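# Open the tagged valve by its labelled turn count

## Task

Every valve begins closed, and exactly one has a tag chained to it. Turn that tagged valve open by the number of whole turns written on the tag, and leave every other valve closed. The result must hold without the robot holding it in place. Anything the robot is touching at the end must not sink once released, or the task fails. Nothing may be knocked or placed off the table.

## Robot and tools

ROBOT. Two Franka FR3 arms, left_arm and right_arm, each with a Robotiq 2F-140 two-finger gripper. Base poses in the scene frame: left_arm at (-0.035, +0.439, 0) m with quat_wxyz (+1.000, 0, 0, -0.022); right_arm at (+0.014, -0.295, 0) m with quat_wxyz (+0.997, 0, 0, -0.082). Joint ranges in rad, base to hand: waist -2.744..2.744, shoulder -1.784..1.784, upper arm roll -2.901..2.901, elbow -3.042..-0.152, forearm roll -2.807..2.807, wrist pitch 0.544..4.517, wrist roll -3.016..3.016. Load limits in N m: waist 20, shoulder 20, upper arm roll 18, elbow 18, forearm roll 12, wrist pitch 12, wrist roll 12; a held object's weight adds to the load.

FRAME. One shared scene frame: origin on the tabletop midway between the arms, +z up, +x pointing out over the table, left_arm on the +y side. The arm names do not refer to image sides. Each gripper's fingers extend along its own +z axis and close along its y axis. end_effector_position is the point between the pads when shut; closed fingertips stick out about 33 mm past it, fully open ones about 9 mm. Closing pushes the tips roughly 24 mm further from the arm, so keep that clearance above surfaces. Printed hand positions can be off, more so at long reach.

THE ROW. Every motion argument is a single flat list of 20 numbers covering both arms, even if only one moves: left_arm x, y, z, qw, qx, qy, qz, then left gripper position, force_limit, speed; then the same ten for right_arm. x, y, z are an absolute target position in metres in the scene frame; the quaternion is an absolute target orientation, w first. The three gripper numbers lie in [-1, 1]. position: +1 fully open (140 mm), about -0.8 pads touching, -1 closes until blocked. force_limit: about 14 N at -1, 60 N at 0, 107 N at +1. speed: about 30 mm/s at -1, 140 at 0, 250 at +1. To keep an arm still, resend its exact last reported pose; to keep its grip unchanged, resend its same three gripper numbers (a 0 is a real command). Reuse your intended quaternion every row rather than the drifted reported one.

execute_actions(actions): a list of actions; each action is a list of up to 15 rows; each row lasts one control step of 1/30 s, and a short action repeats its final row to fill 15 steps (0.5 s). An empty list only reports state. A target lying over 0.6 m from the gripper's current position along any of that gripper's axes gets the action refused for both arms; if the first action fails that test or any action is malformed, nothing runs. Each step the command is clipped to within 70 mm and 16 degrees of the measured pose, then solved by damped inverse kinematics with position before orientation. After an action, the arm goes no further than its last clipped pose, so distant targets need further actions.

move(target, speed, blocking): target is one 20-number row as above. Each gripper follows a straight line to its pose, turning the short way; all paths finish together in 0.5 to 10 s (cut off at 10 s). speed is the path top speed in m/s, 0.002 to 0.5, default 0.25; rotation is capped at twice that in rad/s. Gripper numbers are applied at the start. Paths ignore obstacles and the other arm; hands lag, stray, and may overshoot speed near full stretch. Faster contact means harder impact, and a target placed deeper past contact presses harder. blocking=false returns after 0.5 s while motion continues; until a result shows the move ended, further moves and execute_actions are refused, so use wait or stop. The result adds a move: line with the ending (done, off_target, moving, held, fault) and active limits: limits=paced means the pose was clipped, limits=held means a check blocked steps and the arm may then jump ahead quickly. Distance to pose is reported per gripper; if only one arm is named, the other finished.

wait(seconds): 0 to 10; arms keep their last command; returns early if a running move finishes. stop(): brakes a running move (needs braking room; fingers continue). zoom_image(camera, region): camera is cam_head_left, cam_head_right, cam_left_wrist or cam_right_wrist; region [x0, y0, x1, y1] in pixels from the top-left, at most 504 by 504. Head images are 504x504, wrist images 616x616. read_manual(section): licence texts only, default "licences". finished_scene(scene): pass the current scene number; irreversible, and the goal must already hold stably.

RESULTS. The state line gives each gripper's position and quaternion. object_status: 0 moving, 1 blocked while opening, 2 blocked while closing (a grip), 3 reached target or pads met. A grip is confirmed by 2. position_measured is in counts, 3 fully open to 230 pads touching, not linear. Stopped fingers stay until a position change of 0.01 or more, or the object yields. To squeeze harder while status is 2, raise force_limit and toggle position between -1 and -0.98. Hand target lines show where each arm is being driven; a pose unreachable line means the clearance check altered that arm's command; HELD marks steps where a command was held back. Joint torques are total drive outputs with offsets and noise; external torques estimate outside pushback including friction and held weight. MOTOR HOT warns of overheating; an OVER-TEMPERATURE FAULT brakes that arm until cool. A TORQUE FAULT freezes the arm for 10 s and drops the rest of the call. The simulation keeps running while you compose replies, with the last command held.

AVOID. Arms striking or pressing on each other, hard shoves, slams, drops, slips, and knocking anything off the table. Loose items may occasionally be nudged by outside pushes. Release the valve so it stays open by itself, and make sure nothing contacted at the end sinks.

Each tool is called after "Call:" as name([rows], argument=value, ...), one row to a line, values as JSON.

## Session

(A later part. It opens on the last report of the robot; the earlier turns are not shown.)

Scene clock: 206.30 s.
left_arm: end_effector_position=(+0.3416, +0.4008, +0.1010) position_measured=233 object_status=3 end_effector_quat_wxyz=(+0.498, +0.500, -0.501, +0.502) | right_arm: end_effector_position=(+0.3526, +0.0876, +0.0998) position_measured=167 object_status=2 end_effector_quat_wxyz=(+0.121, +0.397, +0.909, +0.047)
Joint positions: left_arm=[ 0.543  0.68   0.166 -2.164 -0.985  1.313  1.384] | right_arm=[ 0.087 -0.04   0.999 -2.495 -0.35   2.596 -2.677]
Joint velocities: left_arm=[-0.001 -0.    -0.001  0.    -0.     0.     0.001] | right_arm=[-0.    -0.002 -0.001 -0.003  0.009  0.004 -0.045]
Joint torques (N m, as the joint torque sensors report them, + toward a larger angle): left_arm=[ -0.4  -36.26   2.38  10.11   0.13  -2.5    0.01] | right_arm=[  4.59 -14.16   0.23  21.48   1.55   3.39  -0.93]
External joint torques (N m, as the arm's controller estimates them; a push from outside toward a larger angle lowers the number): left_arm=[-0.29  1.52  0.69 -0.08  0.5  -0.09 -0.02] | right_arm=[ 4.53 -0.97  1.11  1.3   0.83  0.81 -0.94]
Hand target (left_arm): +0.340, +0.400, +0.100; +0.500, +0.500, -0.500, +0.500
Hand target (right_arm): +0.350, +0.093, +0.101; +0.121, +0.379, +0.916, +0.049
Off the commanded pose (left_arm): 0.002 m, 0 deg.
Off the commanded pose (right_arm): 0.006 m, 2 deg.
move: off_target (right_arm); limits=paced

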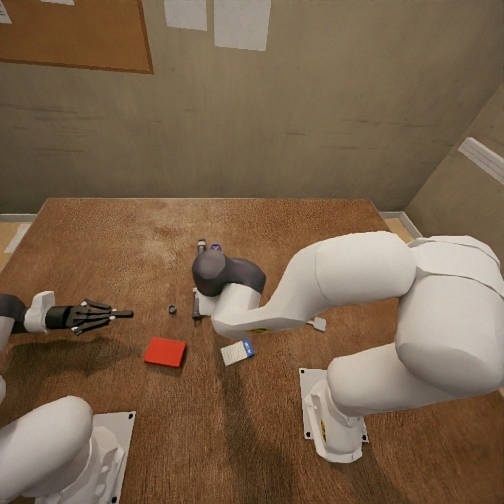

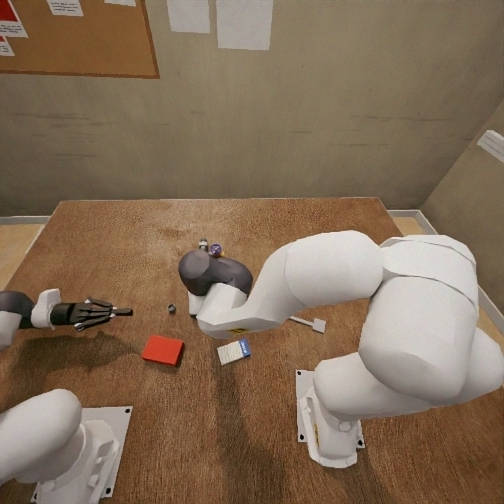

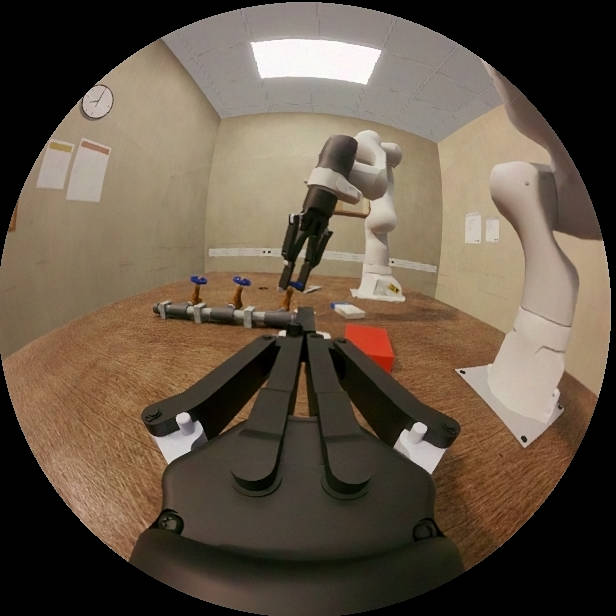

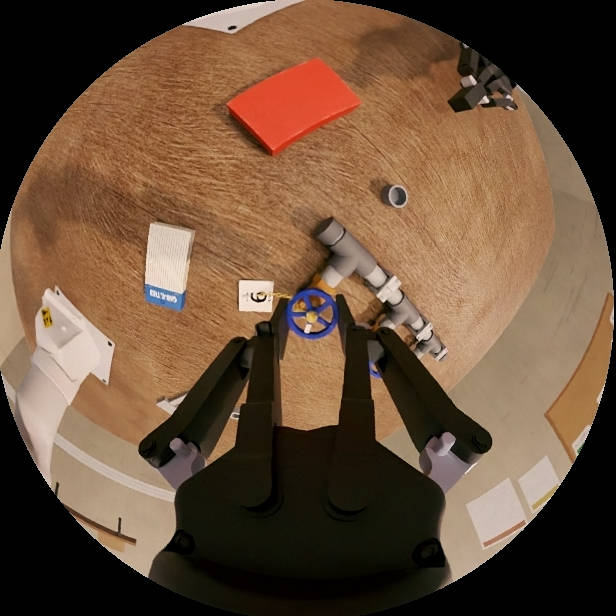

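Call:
move(target=[0.34,0.4,0.1,0.5,0.5,-0.5,0.5,-1,0,0,0.352,0.089,0.101,0,0.9914,0,0.1305,0.15,1,1], speed=0.5)

Call:
move(target=[0.34,0.4,0.1,0.5,0.5,-0.5,0.5,-1,0,0,0.352,0.09,0.101,-0.1294,0.1294,-0.9829,0.017,0.15,1,1], speed=0.5)

Call:
move(target=[0.34,0.4,0.1,0.5,0.5,-0.5,0.5,-1,0,0,0.355,0.086,0.102,-0.1294,0.1294,-0.9829,0.017,-1,1,1], speed=0.5)

Call:
move(target=[0.34,0.4,0.1,0.5,0.5,-0.5,0.5,-1,0,0,0.352,0.089,0.102,0,0.9914,0,0.1305,-1,1,1], speed=0.5)

Call:
move(target=[0.34,0.4,0.1,0.5,0.5,-0.5,0.5,-1,0,0,0.352,0.089,0.102,0.1206,0.3794,0.9159,0.0499,-1,1,1], speed=0.5)

Scene clock: 219.47 s.
left_arm: end_effector_position=(+0.3416, +0.4008, +0.1010) position_measured=233 object_status=3 end_effector_quat_wxyz=(+0.498, +0.500, -0.501, +0.502) | right_arm: end_effector_position=(+0.3566, +0.0849, +0.1035) position_measured=110 object_status=3 end_effector_quat_wxyz=(+0.003, +0.991, +0.002, +0.135)
Joint positions: left_arm=[ 0.543  0.68   0.166 -2.164 -0.985  1.313  1.384] | right_arm=[-0.412 -0.591  1.555 -2.477  0.646  2.519 -1.077]
Joint velocities: left_arm=[-0.     0.001 -0.001  0.002  0.001  0.001 -0.001] | right_arm=[-0.002 -0.006 -0.     0.001  0.01  -0.01   0.016]
Joint torques (N m, as the joint torque sensors report them, + toward a larger angle): left_arm=[ -0.68 -35.84   2.9    9.74   0.17  -2.39  -0.01] | right_arm=[ -0.48  10.83 -16.19  19.87   1.38   2.77   0.28]
External joint torques (N m, as the arm's controller estimates them; a push from outside toward a larger angle lowers the number): left_arm=[-0.72  1.89  1.07 -0.46  0.53  0.01 -0.04] | right_arm=[-0.47  0.15 -0.4   2.64  0.65 -0.23  0.27]
Hand target (left_arm): +0.340, +0.400, +0.100; +0.500, +0.500, -0.500, +0.500
Hand target (right_arm): +0.356, +0.086, +0.103; +0.002, +0.991, -0.004, +0.133
Off the commanded pose (left_arm): 0.002 m, 0 deg.
Off the commanded pose (right_arm): 0.007 m, 1 deg.
move: off_target (right_arm); limits=paced

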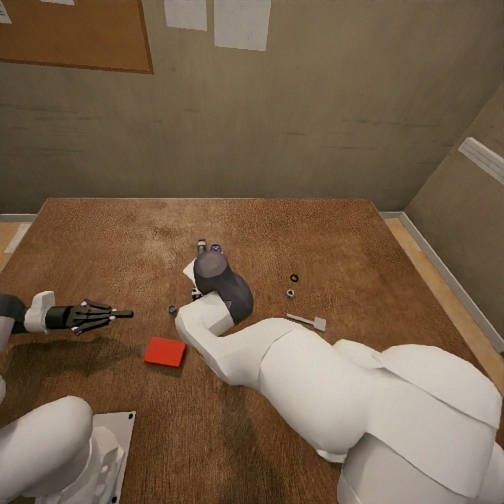

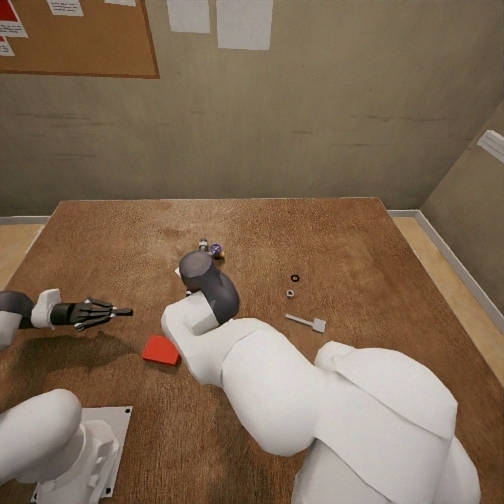

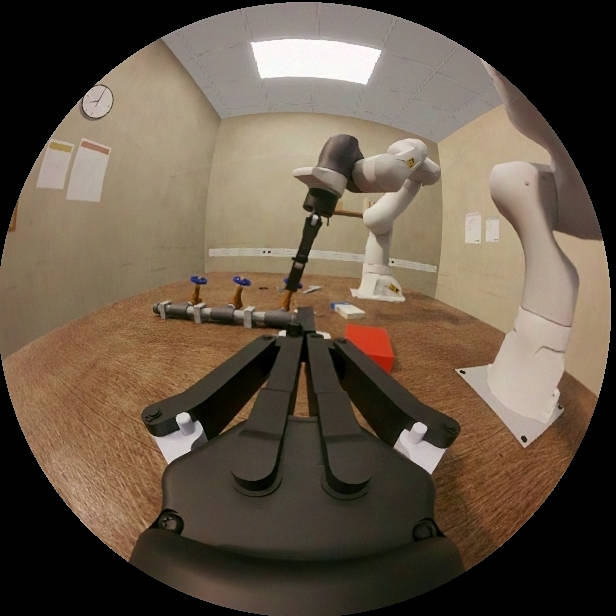

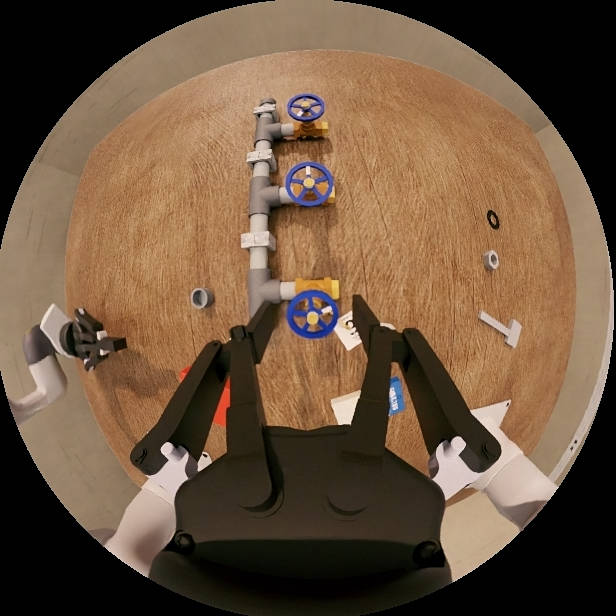

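Scene clock: 224.03 s.
left_arm: end_effector_position=(+0.3416, +0.4008, +0.1010) position_measured=233 object_status=3 end_effector_quat_wxyz=(+0.498, +0.500, -0.501, +0.502) | right_arm: end_effector_position=(+0.3542, +0.0871, +0.1028) position_measured=110 object_status=3 end_effector_quat_wxyz=(+0.131, -0.130, +0.983, -0.018)
Joint positions: left_arm=[ 0.543  0.68   0.166 -2.164 -0.985  1.313  1.384] | right_arm=[-0.47  -1.386  1.475 -2.396  1.344  1.905  1.422]
Joint velocities: left_arm=[-0.001 -0.001  0.001 -0.     0.    -0.     0.   ] | right_arm=[-0.001  0.    -0.     0.001 -0.002 -0.001  0.031]
Joint torques (N m, as the joint torque sensors report them, + toward a larger angle): left_arm=[ -0.26 -35.83   2.11   9.92   0.16  -2.42  -0.02] | right_arm=[ -0.61  21.06 -31.72   6.62   0.31   2.76   0.22]
External joint torques (N m, as the arm's controller estimates them; a push from outside toward a larger angle lowers the number): left_arm=[-0.23  1.89  0.34 -0.22  0.51 -0.01 -0.04] | right_arm=[-0.64  0.65 -3.37  1.4  -0.47 -0.21  0.23]
Hand target (left_arm): +0.340, +0.400, +0.100; +0.500, +0.500, -0.500, +0.500
Hand target (right_arm): +0.354, +0.087, +0.104; +0.131, -0.124, +0.983, -0.018
Off the commanded pose (left_arm): 0.002 m, 0 deg.
Off the commanded pose (right_arm): 0.004 m, 0 deg.
move: off_target (right_arm); limits=paced

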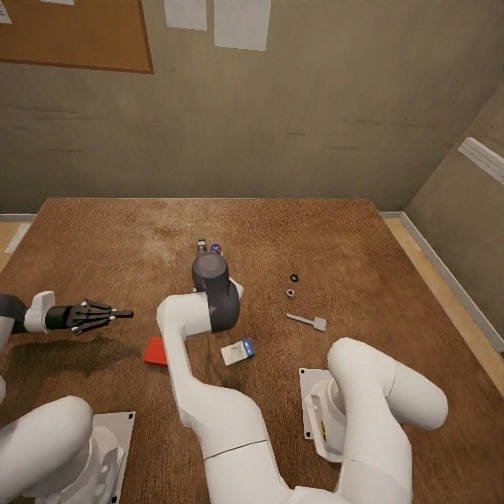

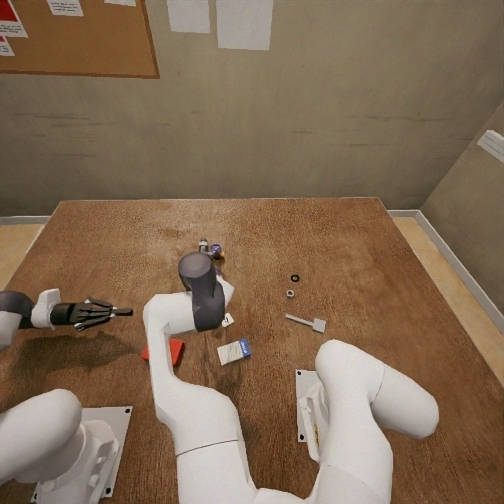

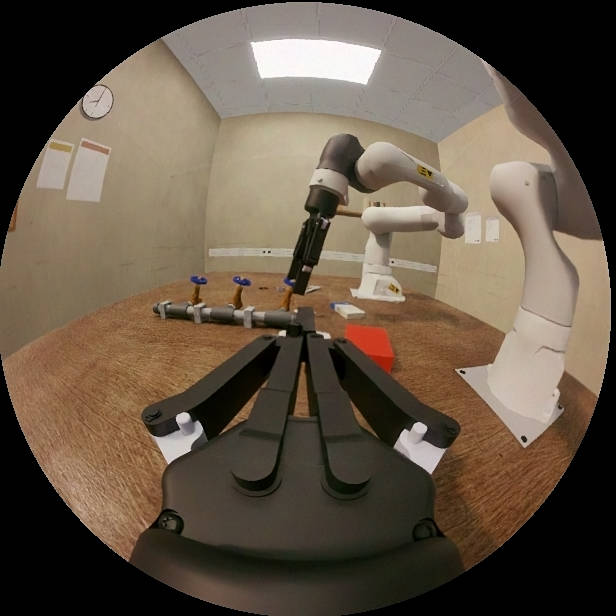

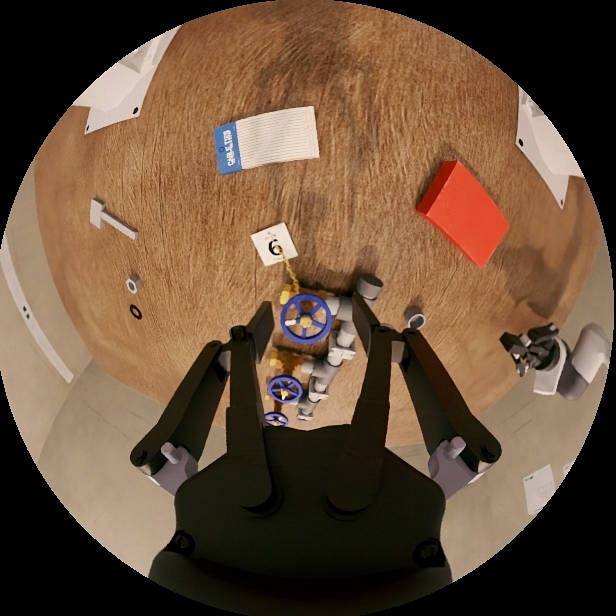

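Scene clock: 224.73 s.
left_arm: end_effector_position=(+0.3416, +0.4008, +0.1010) position_measured=233 object_status=3 end_effector_quat_wxyz=(+0.498, +0.500, -0.501, +0.502) | right_arm: end_effector_position=(+0.3563, +0.0813, +0.1033) position_measured=167 object_status=2 end_effector_quat_wxyz=(+0.130, -0.127, +0.983, -0.021)
Joint positions: left_arm=[ 0.543  0.68   0.166 -2.164 -0.985  1.313  1.384] | right_arm=[-0.473 -1.385  1.473 -2.402  1.337  1.905  1.422]
Joint velocities: left_arm=[-0.    -0.001 -0.     0.001 -0.001 -0.    -0.001] | right_arm=[-0.001  0.002  0.     0.    -0.001 -0.    -0.   ]
Joint torques (N m, as the joint torque sensors report them, + toward a larger angle): left_arm=[ -0.25 -35.73   2.17   9.84   0.09  -2.44  -0.03] | right_arm=[  0.1   23.33 -28.26   7.78   2.79   3.37  -0.12]
External joint torques (N m, as the arm's controller estimates them; a push from outside toward a larger angle lowers the number): left_arm=[-0.15  2.12  0.46 -0.4   0.46 -0.03 -0.06] | right_arm=[ 0.1   3.08 -0.05  2.57  2.03  0.4  -0.11]
Hand target (left_arm): +0.340, +0.400, +0.100; +0.500, +0.500, -0.500, +0.500
Hand target (right_arm): +0.355, +0.086, +0.102; +0.129, -0.129, +0.983, -0.017
Off the commanded pose (left_arm): 0.002 m, 0 deg.
Off the commanded pose (right_arm): 0.005 m, 1 deg.
move: off_target (right_arm)

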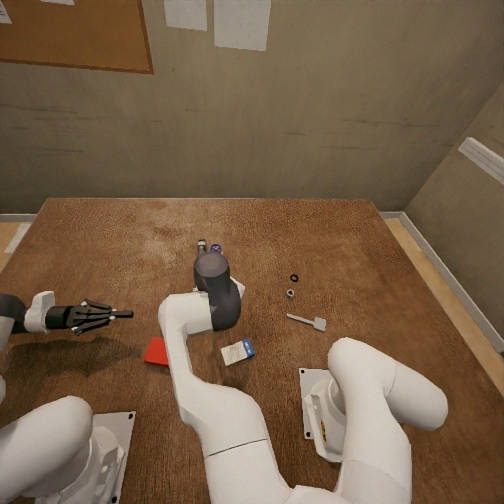

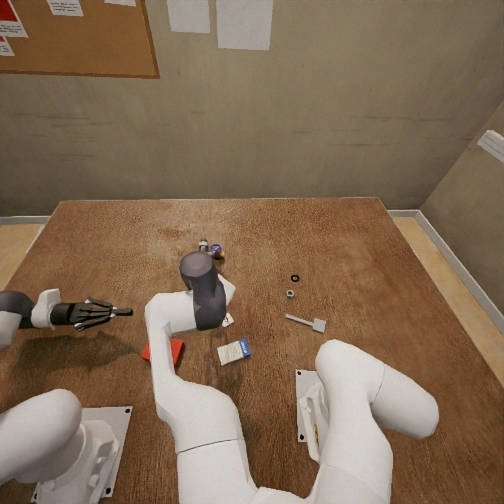

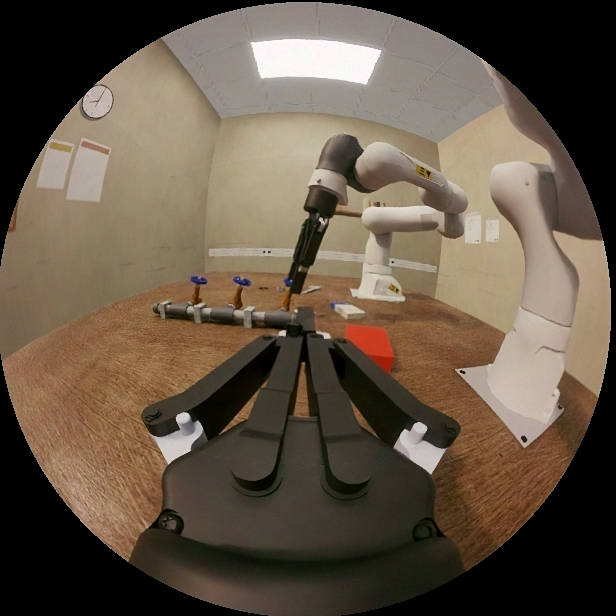

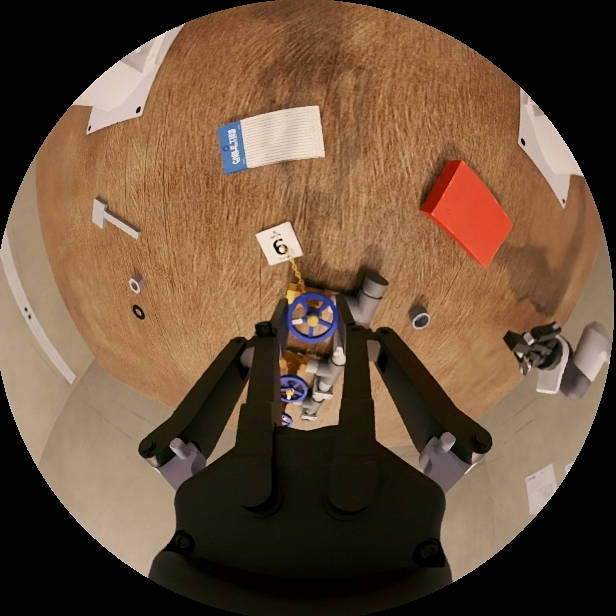

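Scene clock: 229.27 s.
left_arm: end_effector_position=(+0.3416, +0.4008, +0.1010) position_measured=233 object_status=3 end_effector_quat_wxyz=(+0.498, +0.500, -0.501, +0.502) | right_arm: end_effector_position=(+0.3570, +0.0866, +0.1014) position_measured=167 object_status=2 end_effector_quat_wxyz=(-0.001, +0.991, -0.012, +0.131)
Joint positions: left_arm=[ 0.543  0.68   0.166 -2.164 -0.985  1.313  1.384] | right_arm=[-0.388 -0.302  1.506 -2.506  0.171  2.631 -0.717]
Joint velocities: left_arm=[-0.001  0.001  0.001 -0.001  0.     0.    -0.001] | right_arm=[ 0.004  0.021 -0.007 -0.001 -0.044  0.004 -0.001]
Joint torques (N m, as the joint torque sensors report them, + toward a larger angle): left_arm=[ -0.35 -35.65   2.28  10.17   0.09  -2.38  -0.07] | right_arm=[ 7.88  9.91 -5.04 18.24  1.19  3.73 -0.88]
External joint torques (N m, as the arm's controller estimates them; a push from outside toward a larger angle lowers the number): left_arm=[-0.29  2.08  0.54  0.04  0.45  0.02 -0.1 ] | right_arm=[ 7.95  5.48  3.29 -1.31  0.46  0.87 -0.89]
Hand target (left_arm): +0.340, +0.400, +0.100; +0.500, +0.500, -0.500, +0.500
Hand target (right_arm): +0.347, +0.093, +0.099; -0.002, +0.992, +0.008, +0.128
Off the commanded pose (left_arm): 0.002 m, 0 deg.
Off the commanded pose (right_arm): 0.006 m, 1 deg.
move: off_target (right_arm); limits=paced

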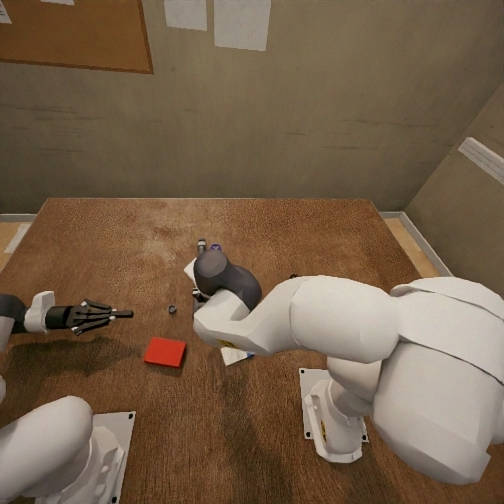

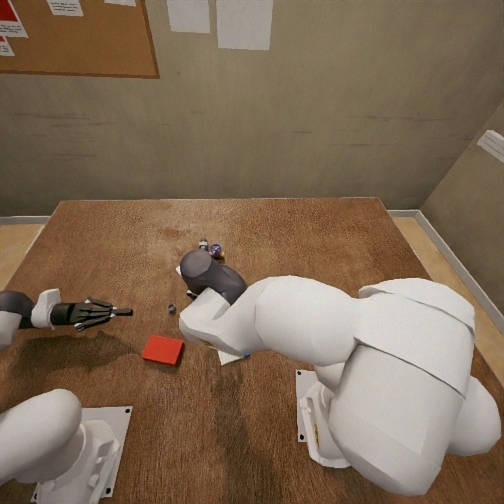

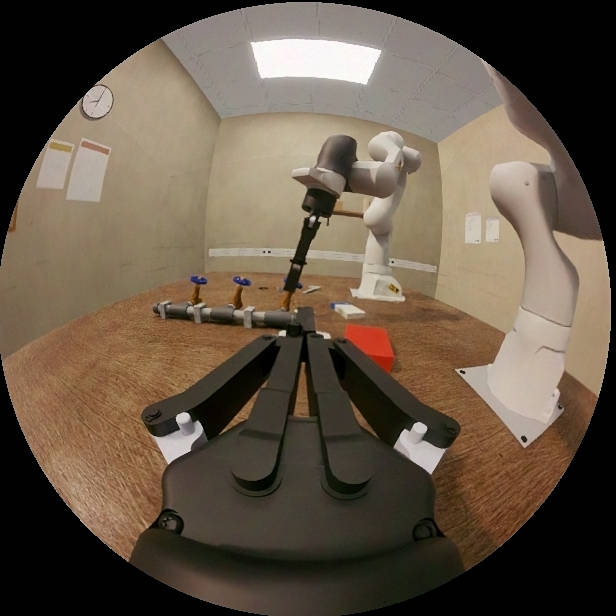

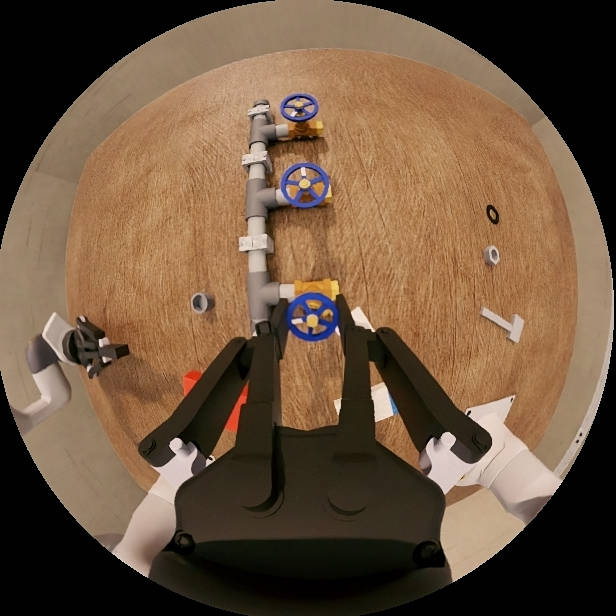

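Scene clock: 233.60 s.
left_arm: end_effector_position=(+0.3416, +0.4008, +0.1010) position_measured=233 object_status=3 end_effector_quat_wxyz=(+0.498, +0.500, -0.501, +0.502) | right_arm: end_effector_position=(+0.3508, +0.0896, +0.0999) position_measured=167 object_status=2 end_effector_quat_wxyz=(+0.117, +0.393, +0.910, +0.051)
Joint positions: left_arm=[ 0.543  0.68   0.166 -2.164 -0.985  1.313  1.384] | right_arm=[-0.051 -0.061  1.14  -2.503 -0.298  2.615 -2.72 ]
Joint velocities: left_arm=[ 0.001 -0.001 -0.001 -0.001 -0.001 -0.001  0.   ] | right_arm=[ 0.015 -0.001 -0.016 -0.003  0.007  0.004 -0.042]
Joint torques (N m, as the joint torque sensors report them, + toward a larger angle): left_arm=[ -0.04 -35.61   2.19  10.08   0.13  -2.41  -0.03] | right_arm=[  2.57 -11.71  -2.45  21.     1.06   2.54  -0.97]
External joint torques (N m, as the arm's controller estimates them; a push from outside toward a larger angle lowers the number): left_arm=[ 0.    2.1   0.43 -0.04  0.49  0.   -0.05] | right_arm=[ 2.49 -2.45 -0.98  0.85  0.33 -0.1  -0.98]
Hand target (left_arm): +0.340, +0.400, +0.100; +0.500, +0.500, -0.500, +0.500
Hand target (right_arm): +0.350, +0.090, +0.101; +0.119, +0.378, +0.917, +0.050
Off the commanded pose (left_arm): 0.002 m, 0 deg.
Off the commanded pose (right_arm): 0.003 m, 2 deg.
move: done; limits=paced

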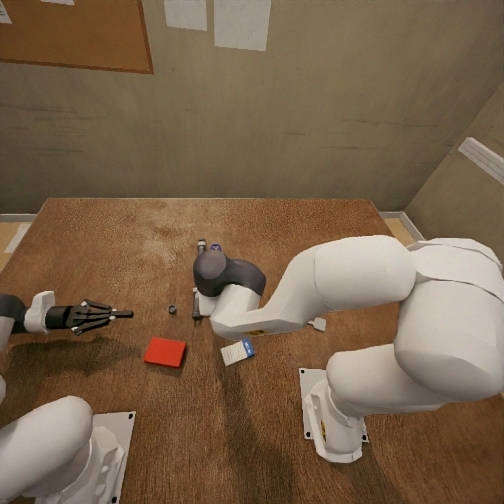

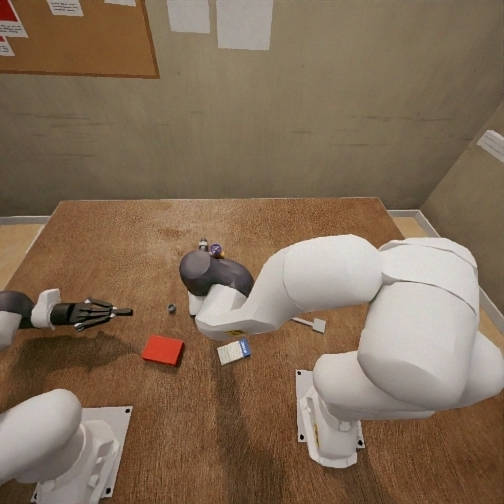

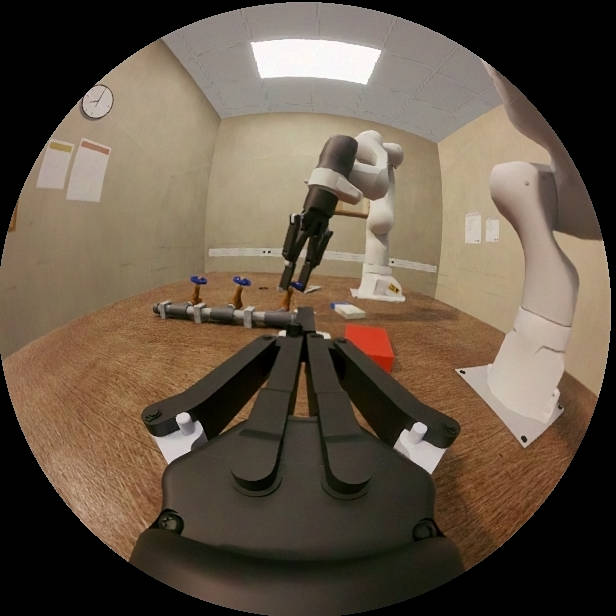

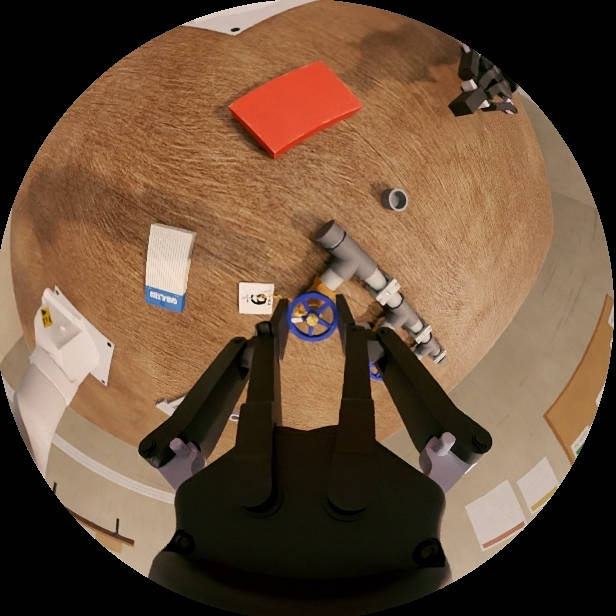

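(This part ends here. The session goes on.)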